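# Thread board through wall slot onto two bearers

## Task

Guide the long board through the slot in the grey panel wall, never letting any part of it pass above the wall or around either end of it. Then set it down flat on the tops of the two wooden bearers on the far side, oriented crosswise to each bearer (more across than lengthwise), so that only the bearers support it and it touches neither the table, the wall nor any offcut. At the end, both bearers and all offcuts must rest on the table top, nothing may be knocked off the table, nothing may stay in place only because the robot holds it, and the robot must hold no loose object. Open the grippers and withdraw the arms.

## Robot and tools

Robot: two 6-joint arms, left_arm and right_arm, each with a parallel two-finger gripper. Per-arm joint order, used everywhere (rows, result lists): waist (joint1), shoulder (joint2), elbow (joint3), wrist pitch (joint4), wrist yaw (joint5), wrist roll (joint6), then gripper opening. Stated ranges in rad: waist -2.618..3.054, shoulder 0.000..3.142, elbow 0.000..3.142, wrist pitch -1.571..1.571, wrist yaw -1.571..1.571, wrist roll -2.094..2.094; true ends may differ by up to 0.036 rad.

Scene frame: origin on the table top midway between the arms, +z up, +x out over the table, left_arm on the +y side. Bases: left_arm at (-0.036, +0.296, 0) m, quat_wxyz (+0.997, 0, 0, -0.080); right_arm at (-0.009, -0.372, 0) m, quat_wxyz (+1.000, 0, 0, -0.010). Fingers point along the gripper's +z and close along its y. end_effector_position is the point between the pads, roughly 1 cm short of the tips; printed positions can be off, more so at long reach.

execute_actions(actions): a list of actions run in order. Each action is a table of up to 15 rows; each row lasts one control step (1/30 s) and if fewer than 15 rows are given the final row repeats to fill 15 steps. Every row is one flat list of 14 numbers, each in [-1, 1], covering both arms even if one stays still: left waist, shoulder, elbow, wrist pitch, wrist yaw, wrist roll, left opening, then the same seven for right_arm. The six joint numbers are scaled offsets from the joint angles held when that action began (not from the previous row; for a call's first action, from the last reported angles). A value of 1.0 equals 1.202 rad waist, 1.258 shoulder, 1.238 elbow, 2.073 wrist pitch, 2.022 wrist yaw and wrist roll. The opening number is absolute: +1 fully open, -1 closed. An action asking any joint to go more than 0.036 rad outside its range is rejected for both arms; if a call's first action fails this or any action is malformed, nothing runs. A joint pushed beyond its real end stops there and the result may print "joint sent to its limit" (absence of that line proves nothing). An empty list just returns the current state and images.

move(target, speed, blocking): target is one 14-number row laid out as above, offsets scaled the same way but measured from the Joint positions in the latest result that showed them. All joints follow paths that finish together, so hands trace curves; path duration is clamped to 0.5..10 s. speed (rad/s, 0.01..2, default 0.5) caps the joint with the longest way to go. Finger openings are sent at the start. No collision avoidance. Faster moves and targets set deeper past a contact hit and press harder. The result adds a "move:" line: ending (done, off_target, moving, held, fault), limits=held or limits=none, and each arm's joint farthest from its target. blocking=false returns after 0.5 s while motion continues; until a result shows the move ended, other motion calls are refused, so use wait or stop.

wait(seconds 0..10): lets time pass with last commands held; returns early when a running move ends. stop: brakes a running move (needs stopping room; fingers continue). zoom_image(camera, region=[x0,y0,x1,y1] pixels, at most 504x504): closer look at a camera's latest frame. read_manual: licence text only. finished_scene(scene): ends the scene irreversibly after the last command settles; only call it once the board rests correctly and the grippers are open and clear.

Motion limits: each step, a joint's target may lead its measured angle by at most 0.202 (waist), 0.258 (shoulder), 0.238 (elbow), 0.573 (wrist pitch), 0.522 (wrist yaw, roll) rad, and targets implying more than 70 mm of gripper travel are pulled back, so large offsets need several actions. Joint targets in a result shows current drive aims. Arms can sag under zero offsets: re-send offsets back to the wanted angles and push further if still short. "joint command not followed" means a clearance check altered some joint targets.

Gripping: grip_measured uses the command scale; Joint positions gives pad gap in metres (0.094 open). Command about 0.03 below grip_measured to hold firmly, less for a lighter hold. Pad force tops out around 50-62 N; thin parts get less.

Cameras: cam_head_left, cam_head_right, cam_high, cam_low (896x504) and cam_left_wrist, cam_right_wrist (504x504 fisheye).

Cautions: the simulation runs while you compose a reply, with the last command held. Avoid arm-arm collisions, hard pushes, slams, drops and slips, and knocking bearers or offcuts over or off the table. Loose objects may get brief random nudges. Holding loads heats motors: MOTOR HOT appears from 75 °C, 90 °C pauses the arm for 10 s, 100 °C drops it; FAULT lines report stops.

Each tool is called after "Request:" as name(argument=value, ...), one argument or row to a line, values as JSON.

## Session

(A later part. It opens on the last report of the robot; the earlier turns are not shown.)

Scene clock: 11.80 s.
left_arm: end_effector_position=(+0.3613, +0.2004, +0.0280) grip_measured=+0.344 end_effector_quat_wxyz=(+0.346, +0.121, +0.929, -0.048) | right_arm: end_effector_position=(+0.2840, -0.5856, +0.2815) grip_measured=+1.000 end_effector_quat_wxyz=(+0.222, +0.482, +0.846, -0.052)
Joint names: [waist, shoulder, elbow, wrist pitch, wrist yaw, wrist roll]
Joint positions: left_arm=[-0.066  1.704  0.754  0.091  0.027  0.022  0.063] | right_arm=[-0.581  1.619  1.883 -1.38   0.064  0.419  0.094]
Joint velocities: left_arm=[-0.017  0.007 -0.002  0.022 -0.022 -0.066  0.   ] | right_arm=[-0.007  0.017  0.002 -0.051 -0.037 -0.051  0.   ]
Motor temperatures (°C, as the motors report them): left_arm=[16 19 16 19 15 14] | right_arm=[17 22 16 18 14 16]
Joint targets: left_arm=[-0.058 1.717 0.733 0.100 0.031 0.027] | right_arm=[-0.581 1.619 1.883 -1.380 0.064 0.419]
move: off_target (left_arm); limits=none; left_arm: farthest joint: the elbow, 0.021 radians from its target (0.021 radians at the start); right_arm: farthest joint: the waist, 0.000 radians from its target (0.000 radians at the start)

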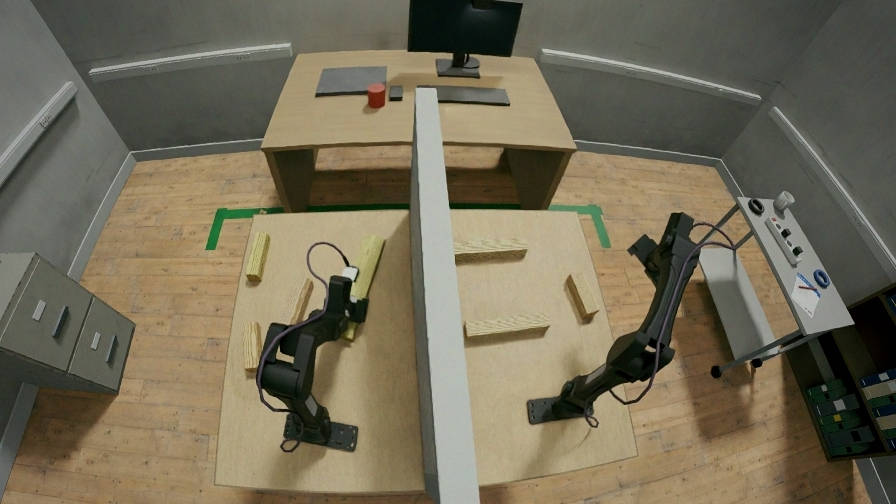

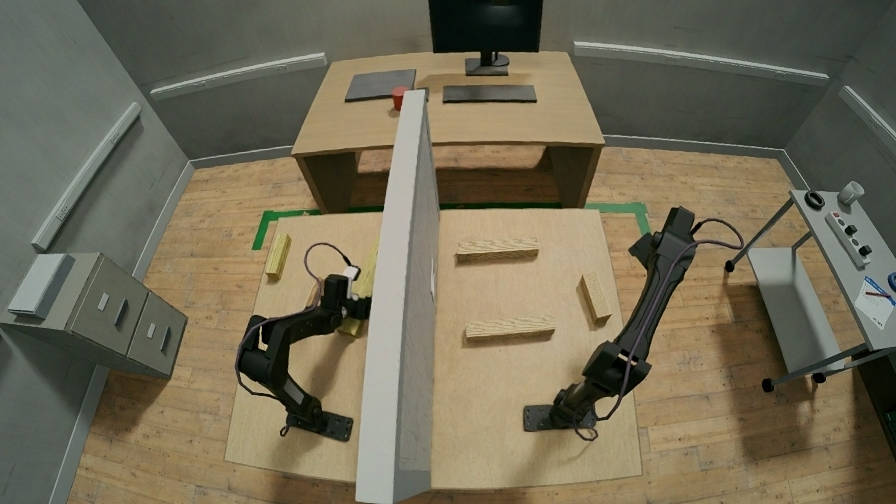

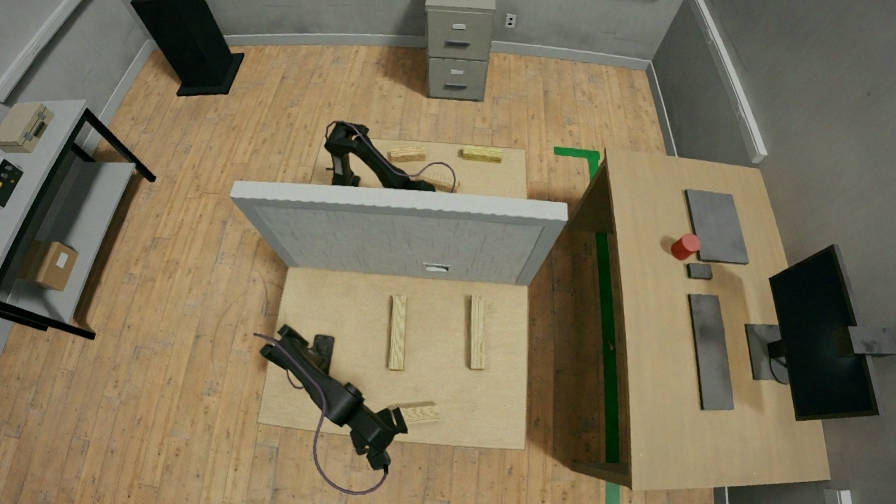

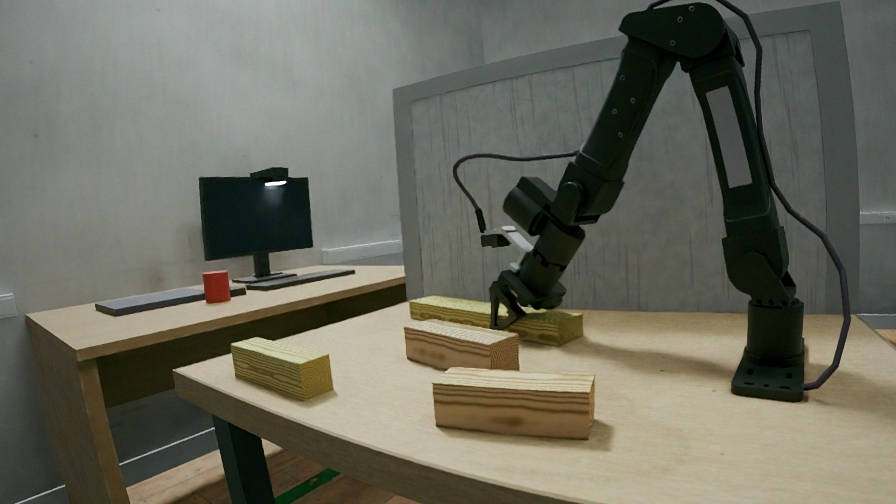

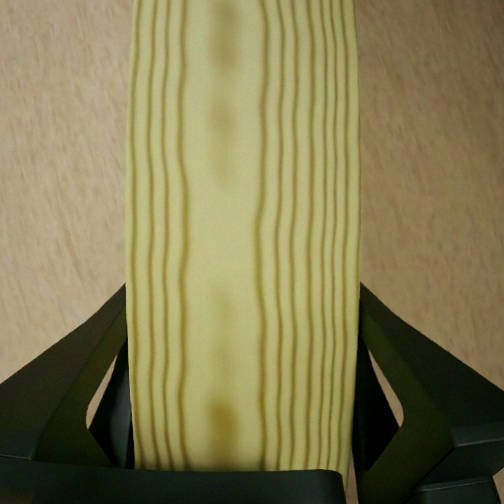

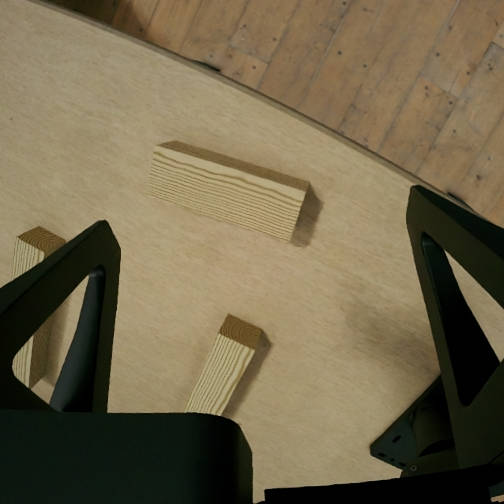

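Request:
move(
  target=[0.2063,-0.1622,0.1971,-0.1597,0.0752,0.0935,-0.3, 0.213,0.092,0.034,0.021,-0.086,-0.180,1.0],
  speed=0.4,
)

Scene clock: 15.17 s.
left_arm: end_effector_position=(+0.3669, +0.2770, +0.1040) grip_measured=+0.344 end_effector_quat_wxyz=(+0.336, +0.113, +0.934, -0.035) | right_arm: end_effector_position=(+0.3614, -0.4872, +0.2501) grip_measured=+1.000 end_effector_quat_wxyz=(+0.199, +0.192, +0.961, +0.021)
Joint names: [waist, shoulder, elbow, wrist pitch, wrist yaw, wrist roll]
Joint positions: left_arm=[ 0.179  1.539  0.951 -0.308  0.153  0.206  0.063] | right_arm=[-0.329  1.729  1.896 -1.347 -0.1    0.064  0.094]
Joint velocities: left_arm=[ 0.017  0.017 -0.012 -0.022 -0.081 -0.051  0.001] | right_arm=[ 0.017 -0.012  0.007 -0.11  -0.022 -0.081  0.   ]
Motor temperatures (°C, as the motors report them): left_arm=[16 20 17 19 15 14] | right_arm=[17 22 16 19 14 16]
Joint targets: left_arm=[0.182 1.499 0.998 -0.240 0.179 0.211] | right_arm=[-0.325 1.734 1.925 -1.337 -0.110 0.055]
move: off_target (left_arm, right_arm); limits=none; left_arm: farthest joint: the wrist pitch, 0.068 radians from its target (0.331 radians at the start); right_arm: farthest joint: the elbow, 0.029 radians from its target (0.042 radians at the start)

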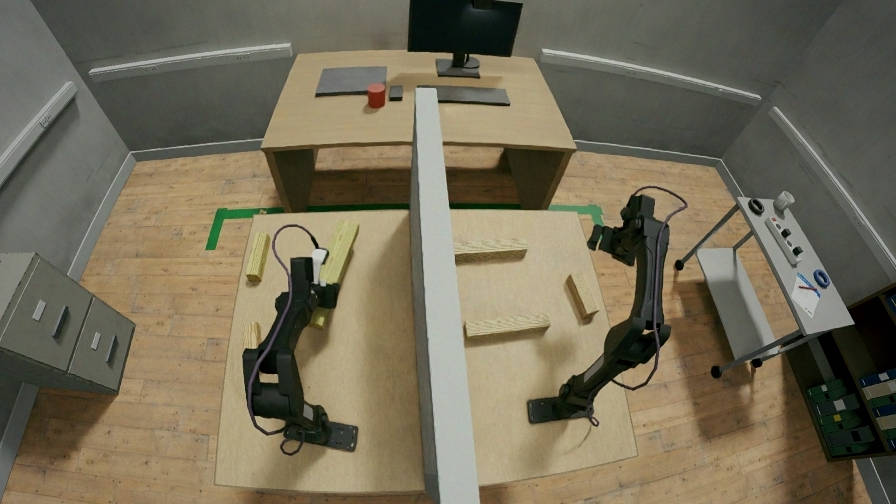

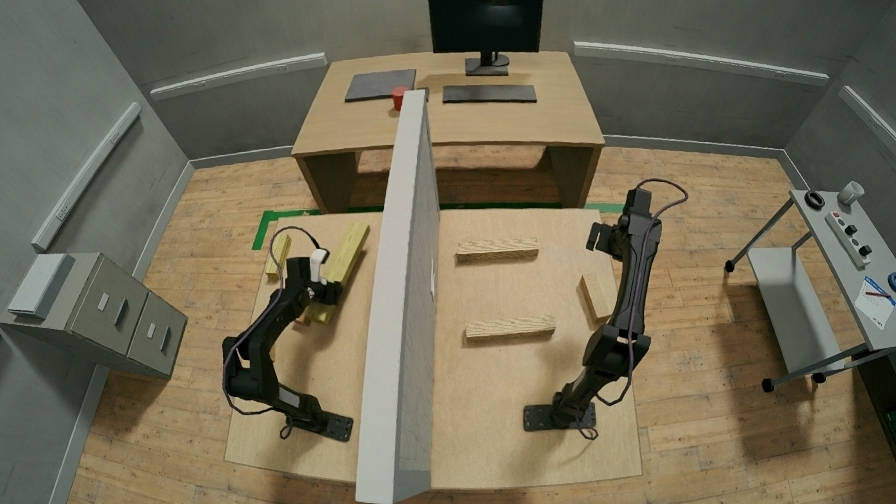

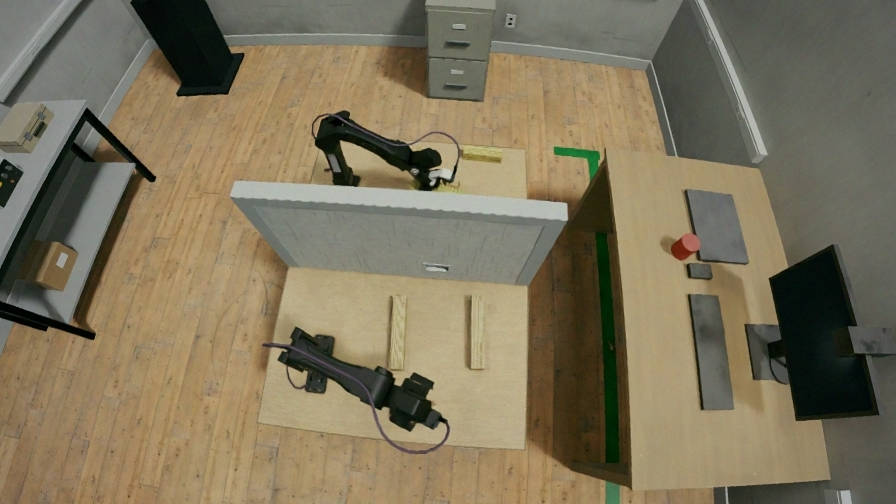

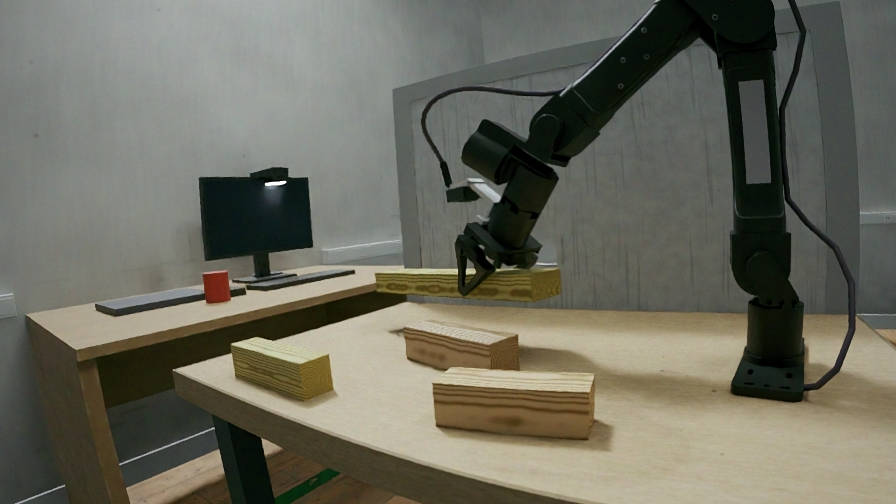

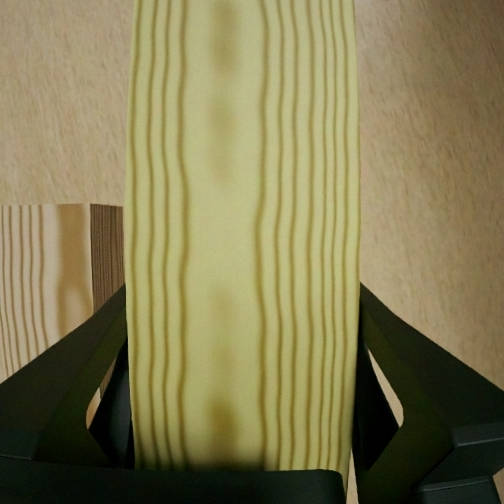

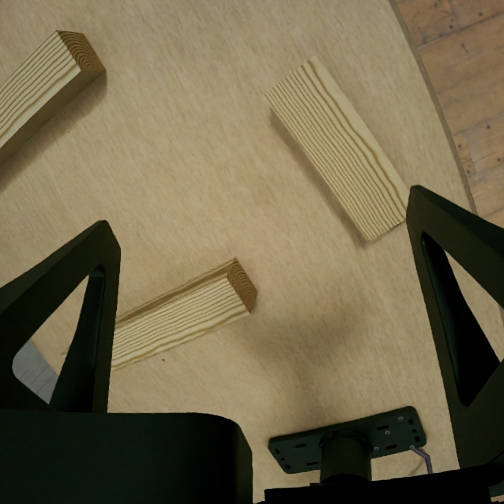

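Request:
move(
  target=[0.1947,0.2067,0.3288,-0.1833,0.2626,0.4228,-0.3, 0.320,0.140,0.087,0.034,-0.132,-0.272,1.0],
  speed=0.5,
)

Scene clock: 17.97 s.
left_arm: end_effector_position=(+0.3788, +0.2966, +0.1097) grip_measured=+0.344 end_effector_quat_wxyz=(+0.316, +0.420, +0.841, -0.128) | right_arm: end_effector_position=(+0.4166, -0.2976, +0.2235) grip_measured=+1.000 end_effector_quat_wxyz=(+0.208, -0.273, +0.931, +0.127)
Joint names: [waist, shoulder, elbow, wrist pitch, wrist yaw, wrist roll]
Joint positions: left_arm=[ 0.407  1.803  1.308 -0.709  0.606  1.056  0.063] | right_arm=[ 0.051  1.898  1.971 -1.289 -0.348 -0.478  0.094]
Joint velocities: left_arm=[-0.012  0.017  0.007  0.066 -0.037 -0.081 -0.001] | right_arm=[ 0.007 -0.002 -0.007 -0.037 -0.022 -0.037  0.   ]
Motor temperatures (°C, as the motors report them): left_arm=[16 20 17 19 15 14] | right_arm=[17 22 17 19 14 16]
Joint targets: left_arm=[0.413 1.799 1.358 -0.688 0.685 1.061] | right_arm=[0.055 1.905 2.003 -1.277 -0.367 -0.486]
move: off_target (left_arm, right_arm); limits=none; left_arm: farthest joint: the wrist yaw, 0.078 radians from its target (0.530 radians at the start); right_arm: farthest joint: the elbow, 0.032 radians from its target (0.108 radians at the start)

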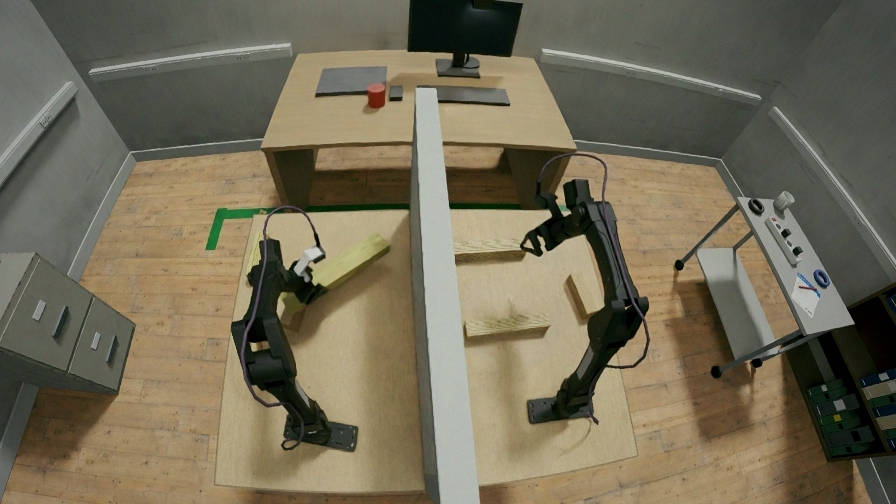

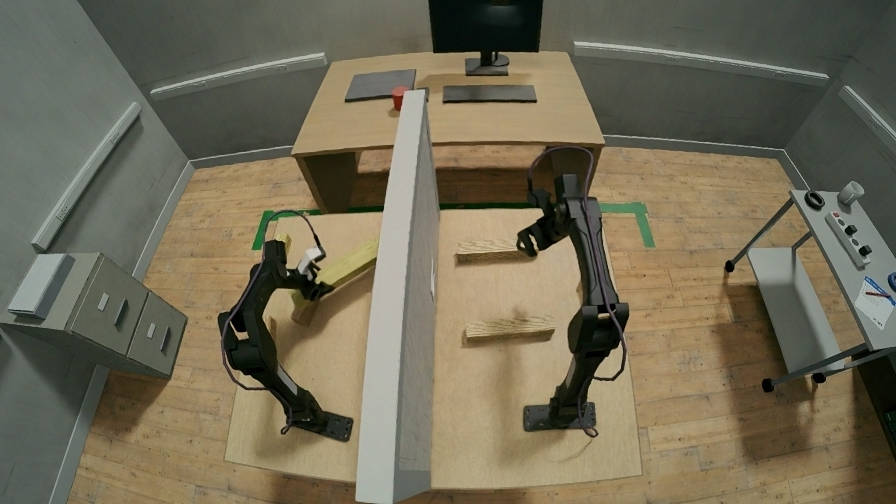

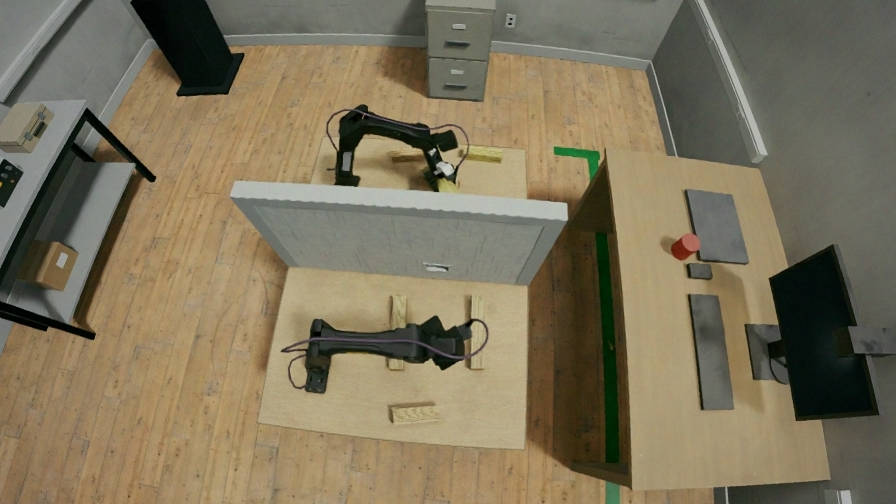

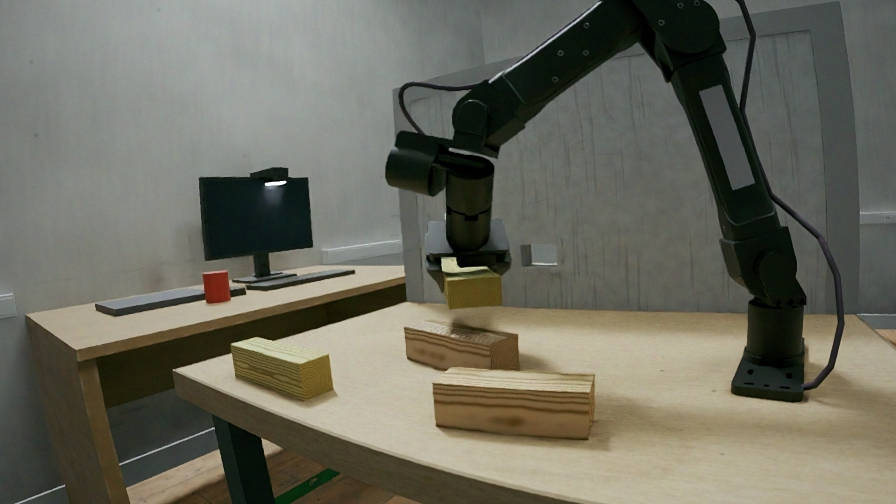

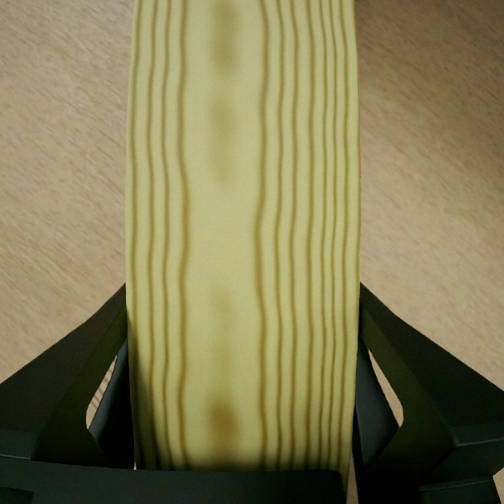

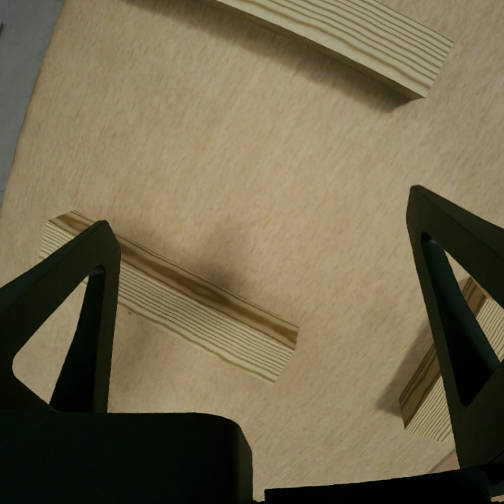

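Request:
move(
  target=[0.0191,0.345,0.5679,-0.3845,0.0821,0.4263,-0.3, 0.3286,0.151,0.0945,0.0453,-0.1508,-0.2809,1.0],
  speed=0.5,
)

Scene clock: 21.10 s.
left_arm: end_effector_position=(+0.3807, +0.2915, +0.1124) grip_measured=+0.344 end_effector_quat_wxyz=(+0.260, +0.671, +0.657, -0.224) | right_arm: end_effector_position=(+0.3745, -0.0841, +0.2014) grip_measured=+1.000 end_effector_quat_wxyz=(-0.248, +0.665, -0.663, -0.240)
Joint names: [waist, shoulder, elbow, wrist pitch, wrist yaw, wrist roll]
Joint positions: left_arm=[ 0.421  2.24   1.969 -1.464  0.685  1.913  0.063] | right_arm=[ 0.443  2.08   2.057 -1.202 -0.626 -1.038  0.094]
Joint velocities: left_arm=[-0.002 -0.037 -0.012  0.081 -0.022  0.022 -0.   ] | right_arm=[-0.007 -0.012 -0.007 -0.081  0.022  0.007  0.   ]
Motor temperatures (°C, as the motors report them): left_arm=[16 21 18 19 16 14] | right_arm=[17 23 17 19 14 16]
Joint targets: left_arm=[0.430 2.237 2.012 -1.506 0.772 1.918] | right_arm=[0.446 2.088 2.089 -1.195 -0.653 -1.046]
move: off_target (left_arm, right_arm); limits=none; left_arm: farthest joint: the wrist yaw, 0.087 radians from its target (0.166 radians at the start); right_arm: farthest joint: the elbow, 0.031 radians from its target (0.117 radians at the start)

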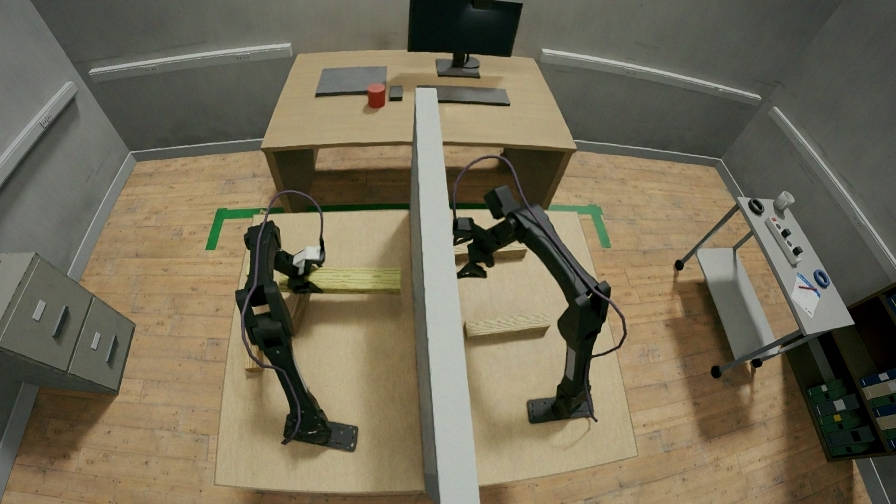

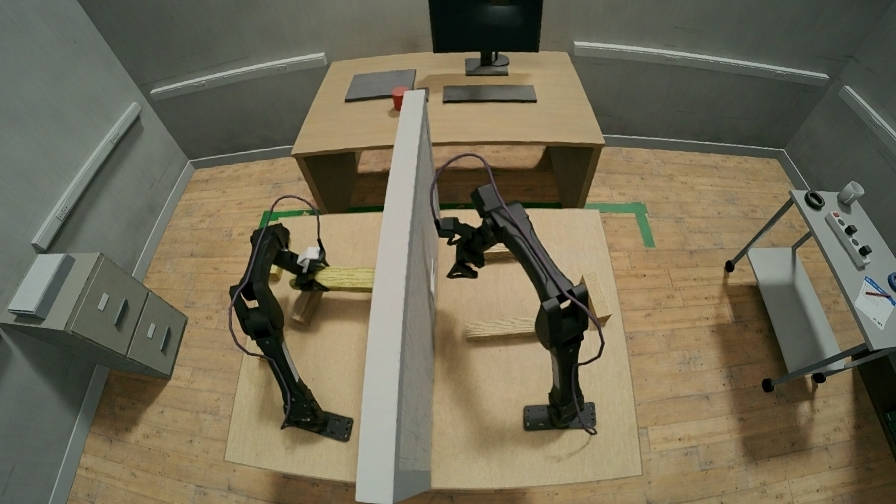

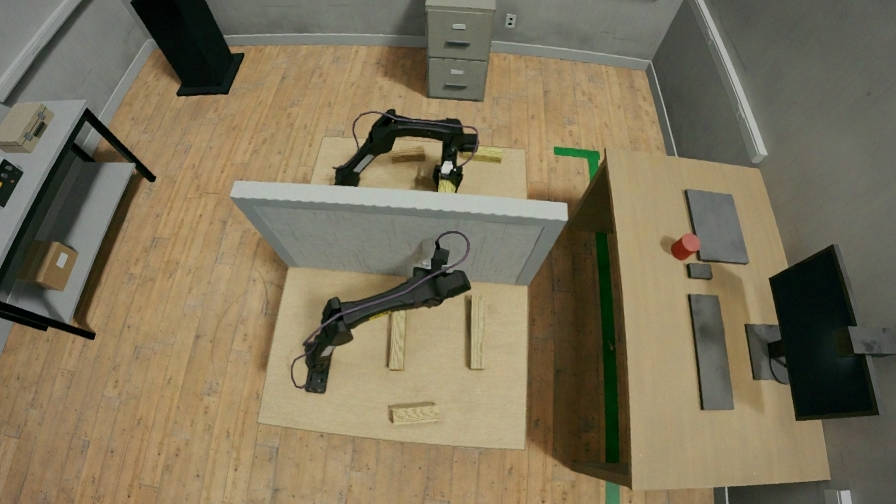

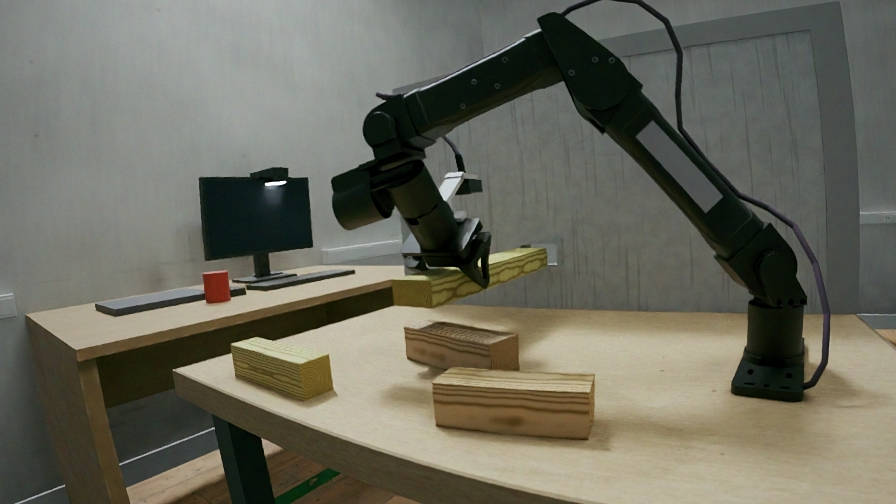

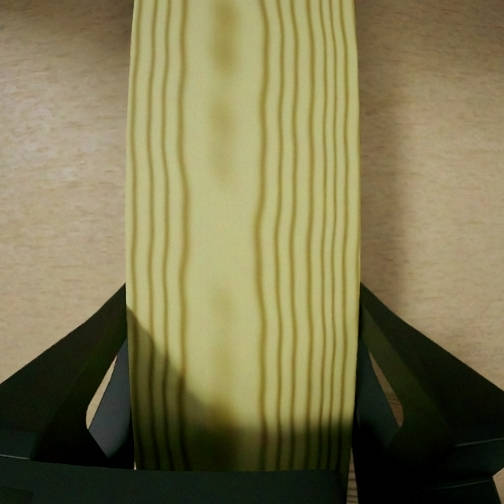

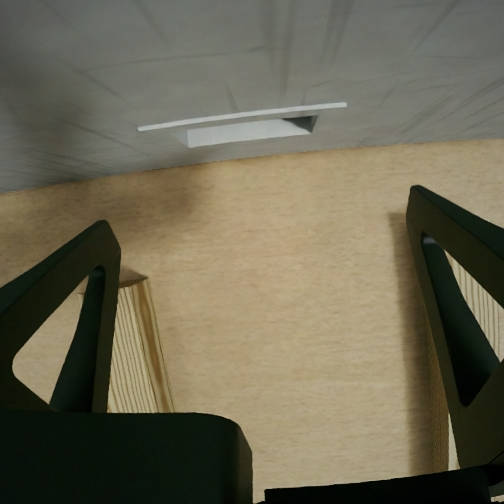

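Request:
zoom_image(
  camera="cam_low",
  region=[470, 215, 600, 300],
)

Request:
zoom_image(
  camera="cam_head_left",
  region=[270, 230, 430, 330],
)

Region (470, 215, 600, 300) of cam_low's 896x504 image, scaled by 3.877, with more detail than that image has; it fills the top 330 rows of this view, and the rest is white.

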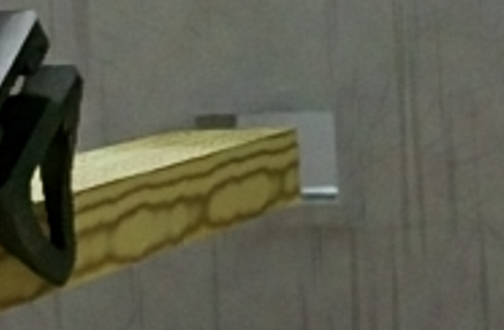

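Region (270, 230, 430, 330) of cam_head_left's 896x504 image, scaled by 3.150, with more detail than that image has; it fills the top 315 rows of this view, and the rest is white.

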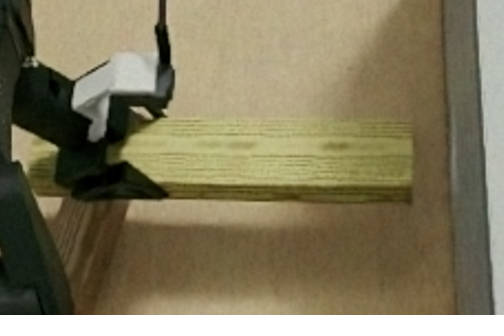

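Request:
move(
  target=[0.01,0.0151,0.0347,-0.0371,0.043,0.0025,-0.3, 0.0025,0.0064,0.0258,0.0034,-0.0134,-0.004,1.0],
  speed=0.15,
)

Scene clock: 23.30 s.
left_arm: end_effector_position=(+0.3744, +0.2898, +0.1059) grip_measured=+0.344 end_effector_quat_wxyz=(+0.248, +0.664, +0.661, -0.245) | right_arm: end_effector_position=(+0.3744, -0.0839, +0.2015) grip_measured=+1.000 end_effector_quat_wxyz=(-0.248, +0.665, -0.662, -0.240)
Joint names: [waist, shoulder, elbow, wrist pitch, wrist yaw, wrist roll]
Joint positions: left_arm=[ 0.421  2.261  1.969 -1.496  0.685  1.913  0.063] | right_arm=[ 0.443  2.08   2.057 -1.202 -0.628 -1.039  0.094]
Joint velocities: left_arm=[-0.002 -0.002 -0.012 -0.022  0.051 -0.007 -0.001] | right_arm=[-0.022 -0.002  0.012 -0.081  0.037 -0.022  0.   ]
Motor temperatures (°C, as the motors report them): left_arm=[16 21 18 19 16 14] | right_arm=[17 23 17 19 14 16]
Joint targets: left_arm=[0.433 2.259 2.012 -1.541 0.772 1.918] | right_arm=[0.446 2.088 2.089 -1.195 -0.654 -1.047]
move: off_target (left_arm, right_arm); limits=none; left_arm: farthest joint: the wrist yaw, 0.087 radians from its target (0.087 radians at the start); right_arm: farthest joint: the elbow, 0.032 radians from its target (0.032 radians at the start)

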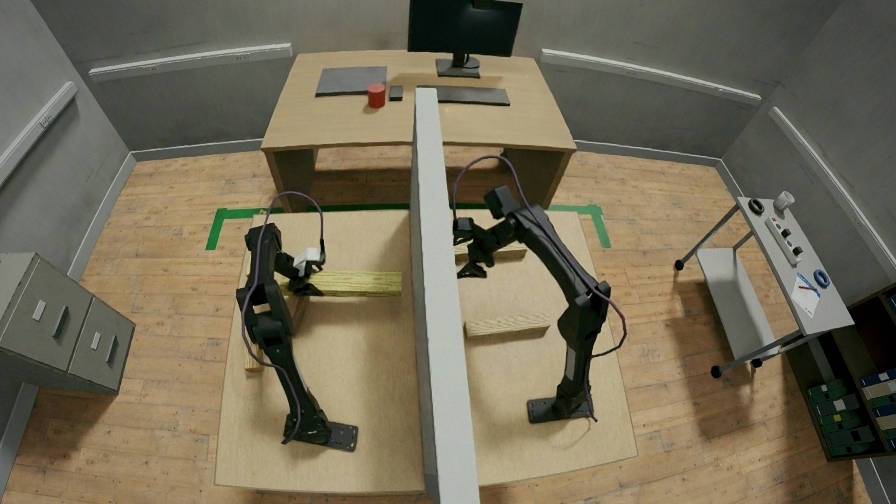

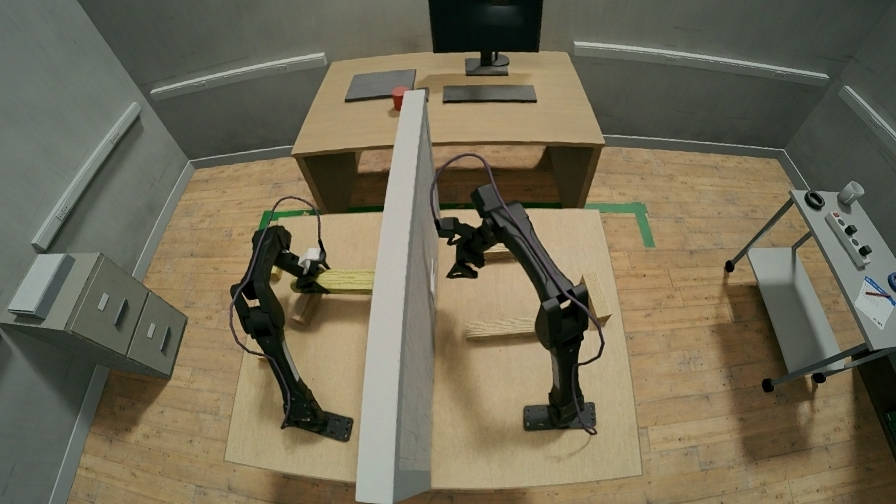

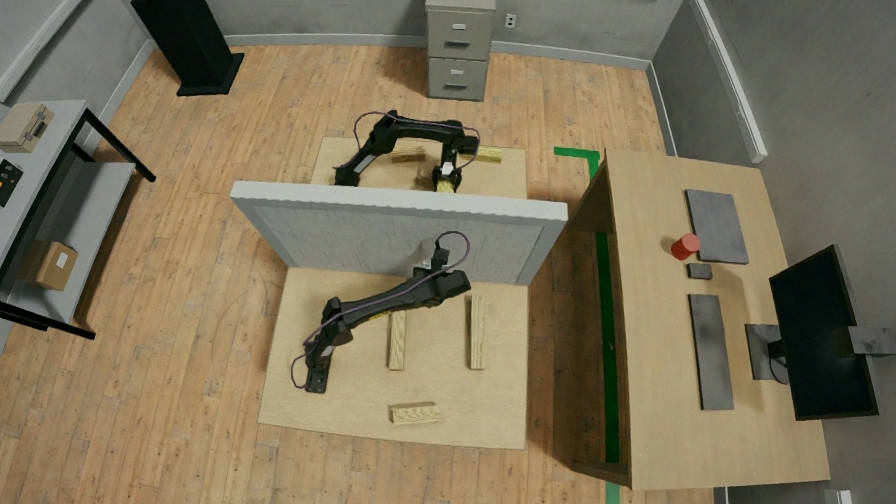

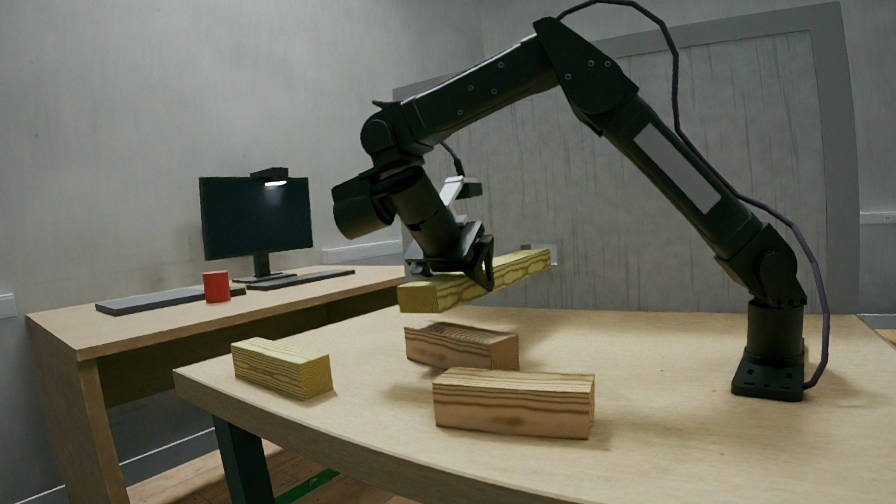

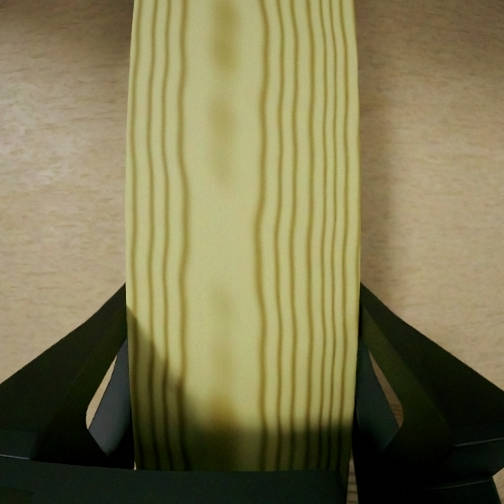

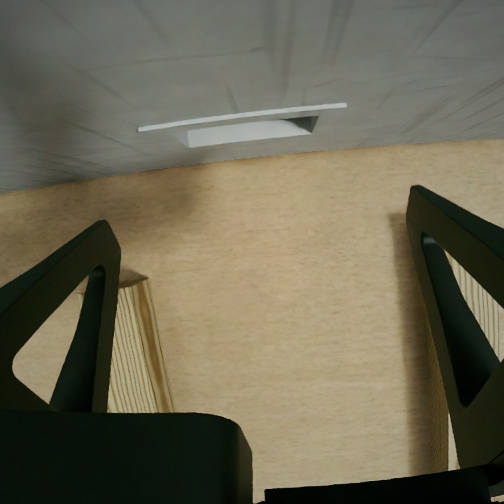

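Request:
zoom_image(
  camera="cam_low",
  region=[470, 215, 600, 300],
)

Request:
zoom_image(
  camera="cam_head_right",
  region=[330, 230, 470, 330],
)

Region (470, 215, 600, 300) of cam_low's 896x504 image, scaled by 3.877, with more detail than that image has; it fills the top 330 rows of this view, and the rest is white.

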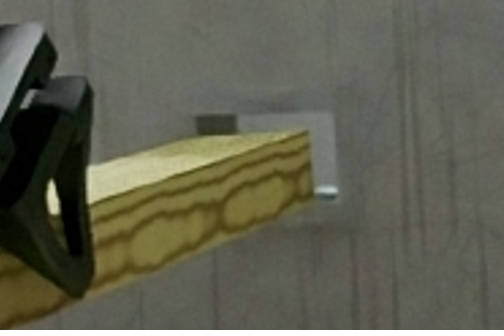

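Region (330, 230, 470, 330) of cam_head_right's 896x504 image, scaled by 3.600, with more detail than that image has; it fills the top 360 rows of this view, and the rest is white.

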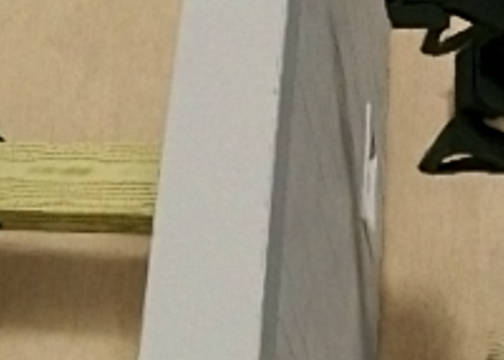

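Request:
move(
  target=[-0.0358,-0.0143,0.0347,-0.001,0.0455,-0.0257,-0.3, 0.0025,0.0064,0.0258,0.0034,-0.0129,-0.004,1.0],
  speed=0.12,
)

Request:
zoom_image(
  camera="cam_low",
  region=[470, 215, 600, 300],
)

Scene clock: 25.37 s.
left_arm: end_effector_position=(+0.3785, +0.2753, +0.1055) grip_measured=+0.344 end_effector_quat_wxyz=(+0.245, +0.663, +0.662, -0.248) | right_arm: end_effector_position=(+0.3744, -0.0840, +0.2014) grip_measured=+1.000 end_effector_quat_wxyz=(-0.248, +0.665, -0.662, -0.240)
Joint names: [waist, shoulder, elbow, wrist pitch, wrist yaw, wrist roll]
Joint positions: left_arm=[ 0.385  2.261  1.969 -1.473  0.69   1.866  0.063] | right_arm=[ 0.443  2.08   2.057 -1.202 -0.627 -1.04   0.094]
Joint velocities: left_arm=[-0.012 -0.017 -0.007 -0.007  0.007 -0.051 -0.001] | right_arm=[-0.002  0.007 -0.007  0.081 -0.007  0.022  0.   ]
Motor temperatures (°C, as the motors report them): left_arm=[16 22 18 19 16 14] | right_arm=[17 23 17 19 14 16]
Joint targets: left_arm=[0.378 2.243 2.012 -1.498 0.777 1.861] | right_arm=[0.446 2.088 2.089 -1.195 -0.653 -1.047]
move: off_target (left_arm, right_arm); limits=none; left_arm: farthest joint: the wrist yaw, 0.087 radians from its target (0.091 radians at the start); right_arm: farthest joint: the elbow, 0.032 radians from its target (0.032 radians at the start)

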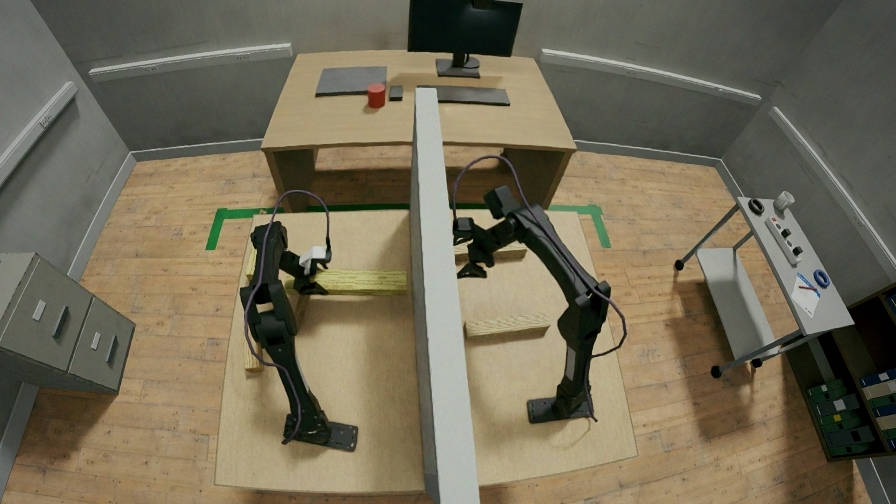

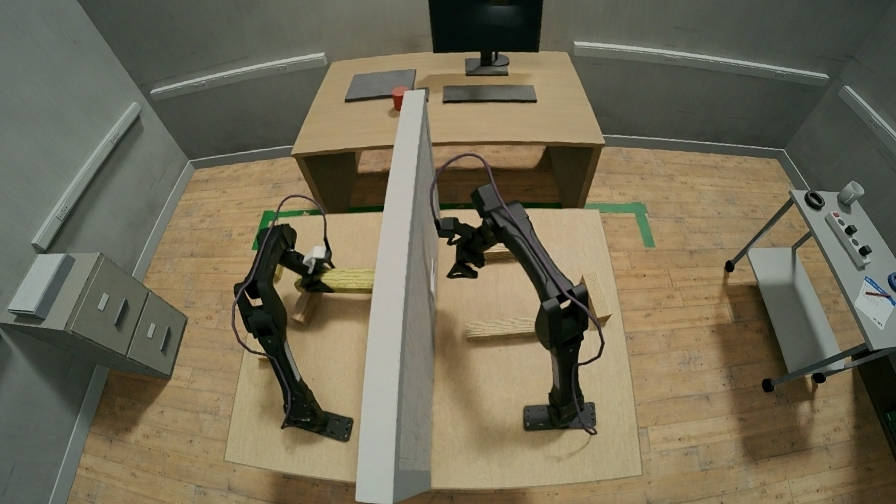

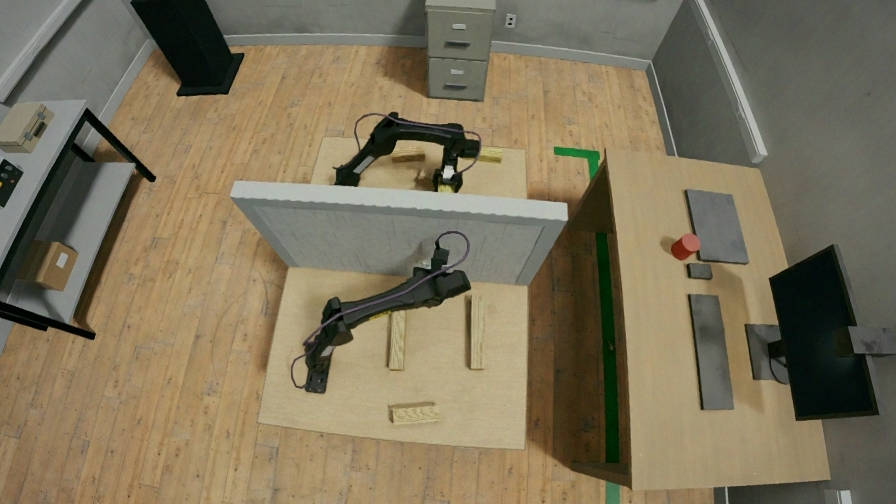

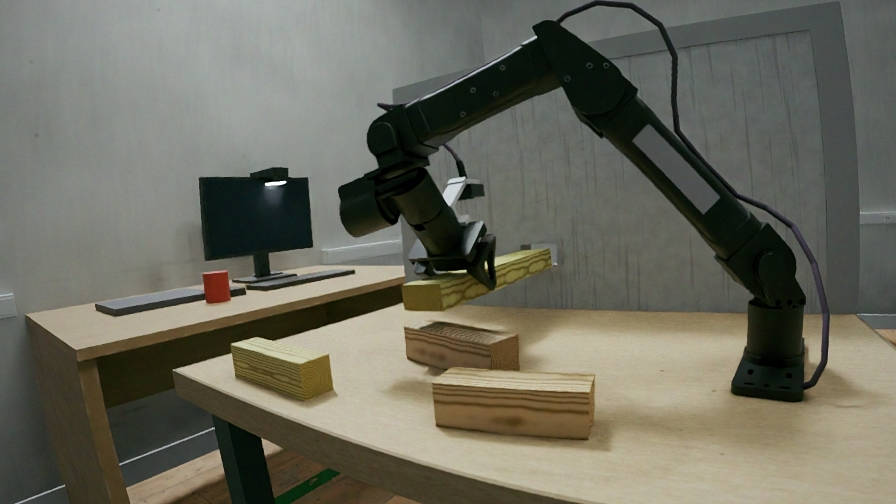

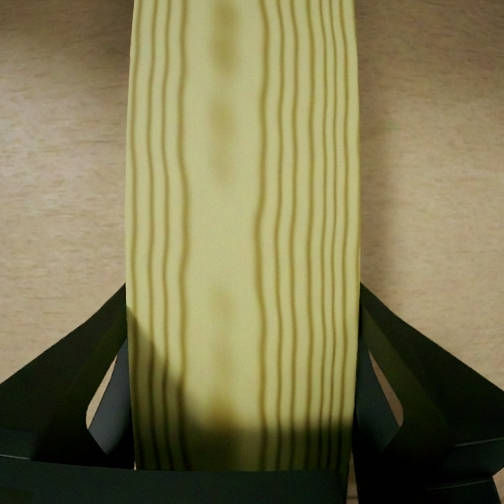

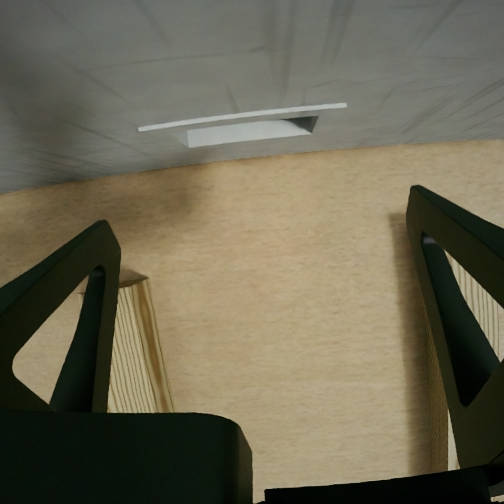

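Region (470, 215, 600, 300) of cam_low's 896x504 image, scaled by 3.877, with more detail than that image has; it fills the top 330 rows of this view, and the rest is white.

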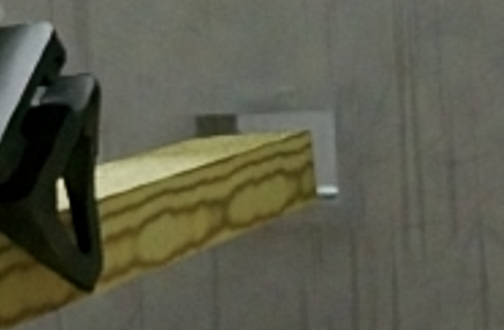

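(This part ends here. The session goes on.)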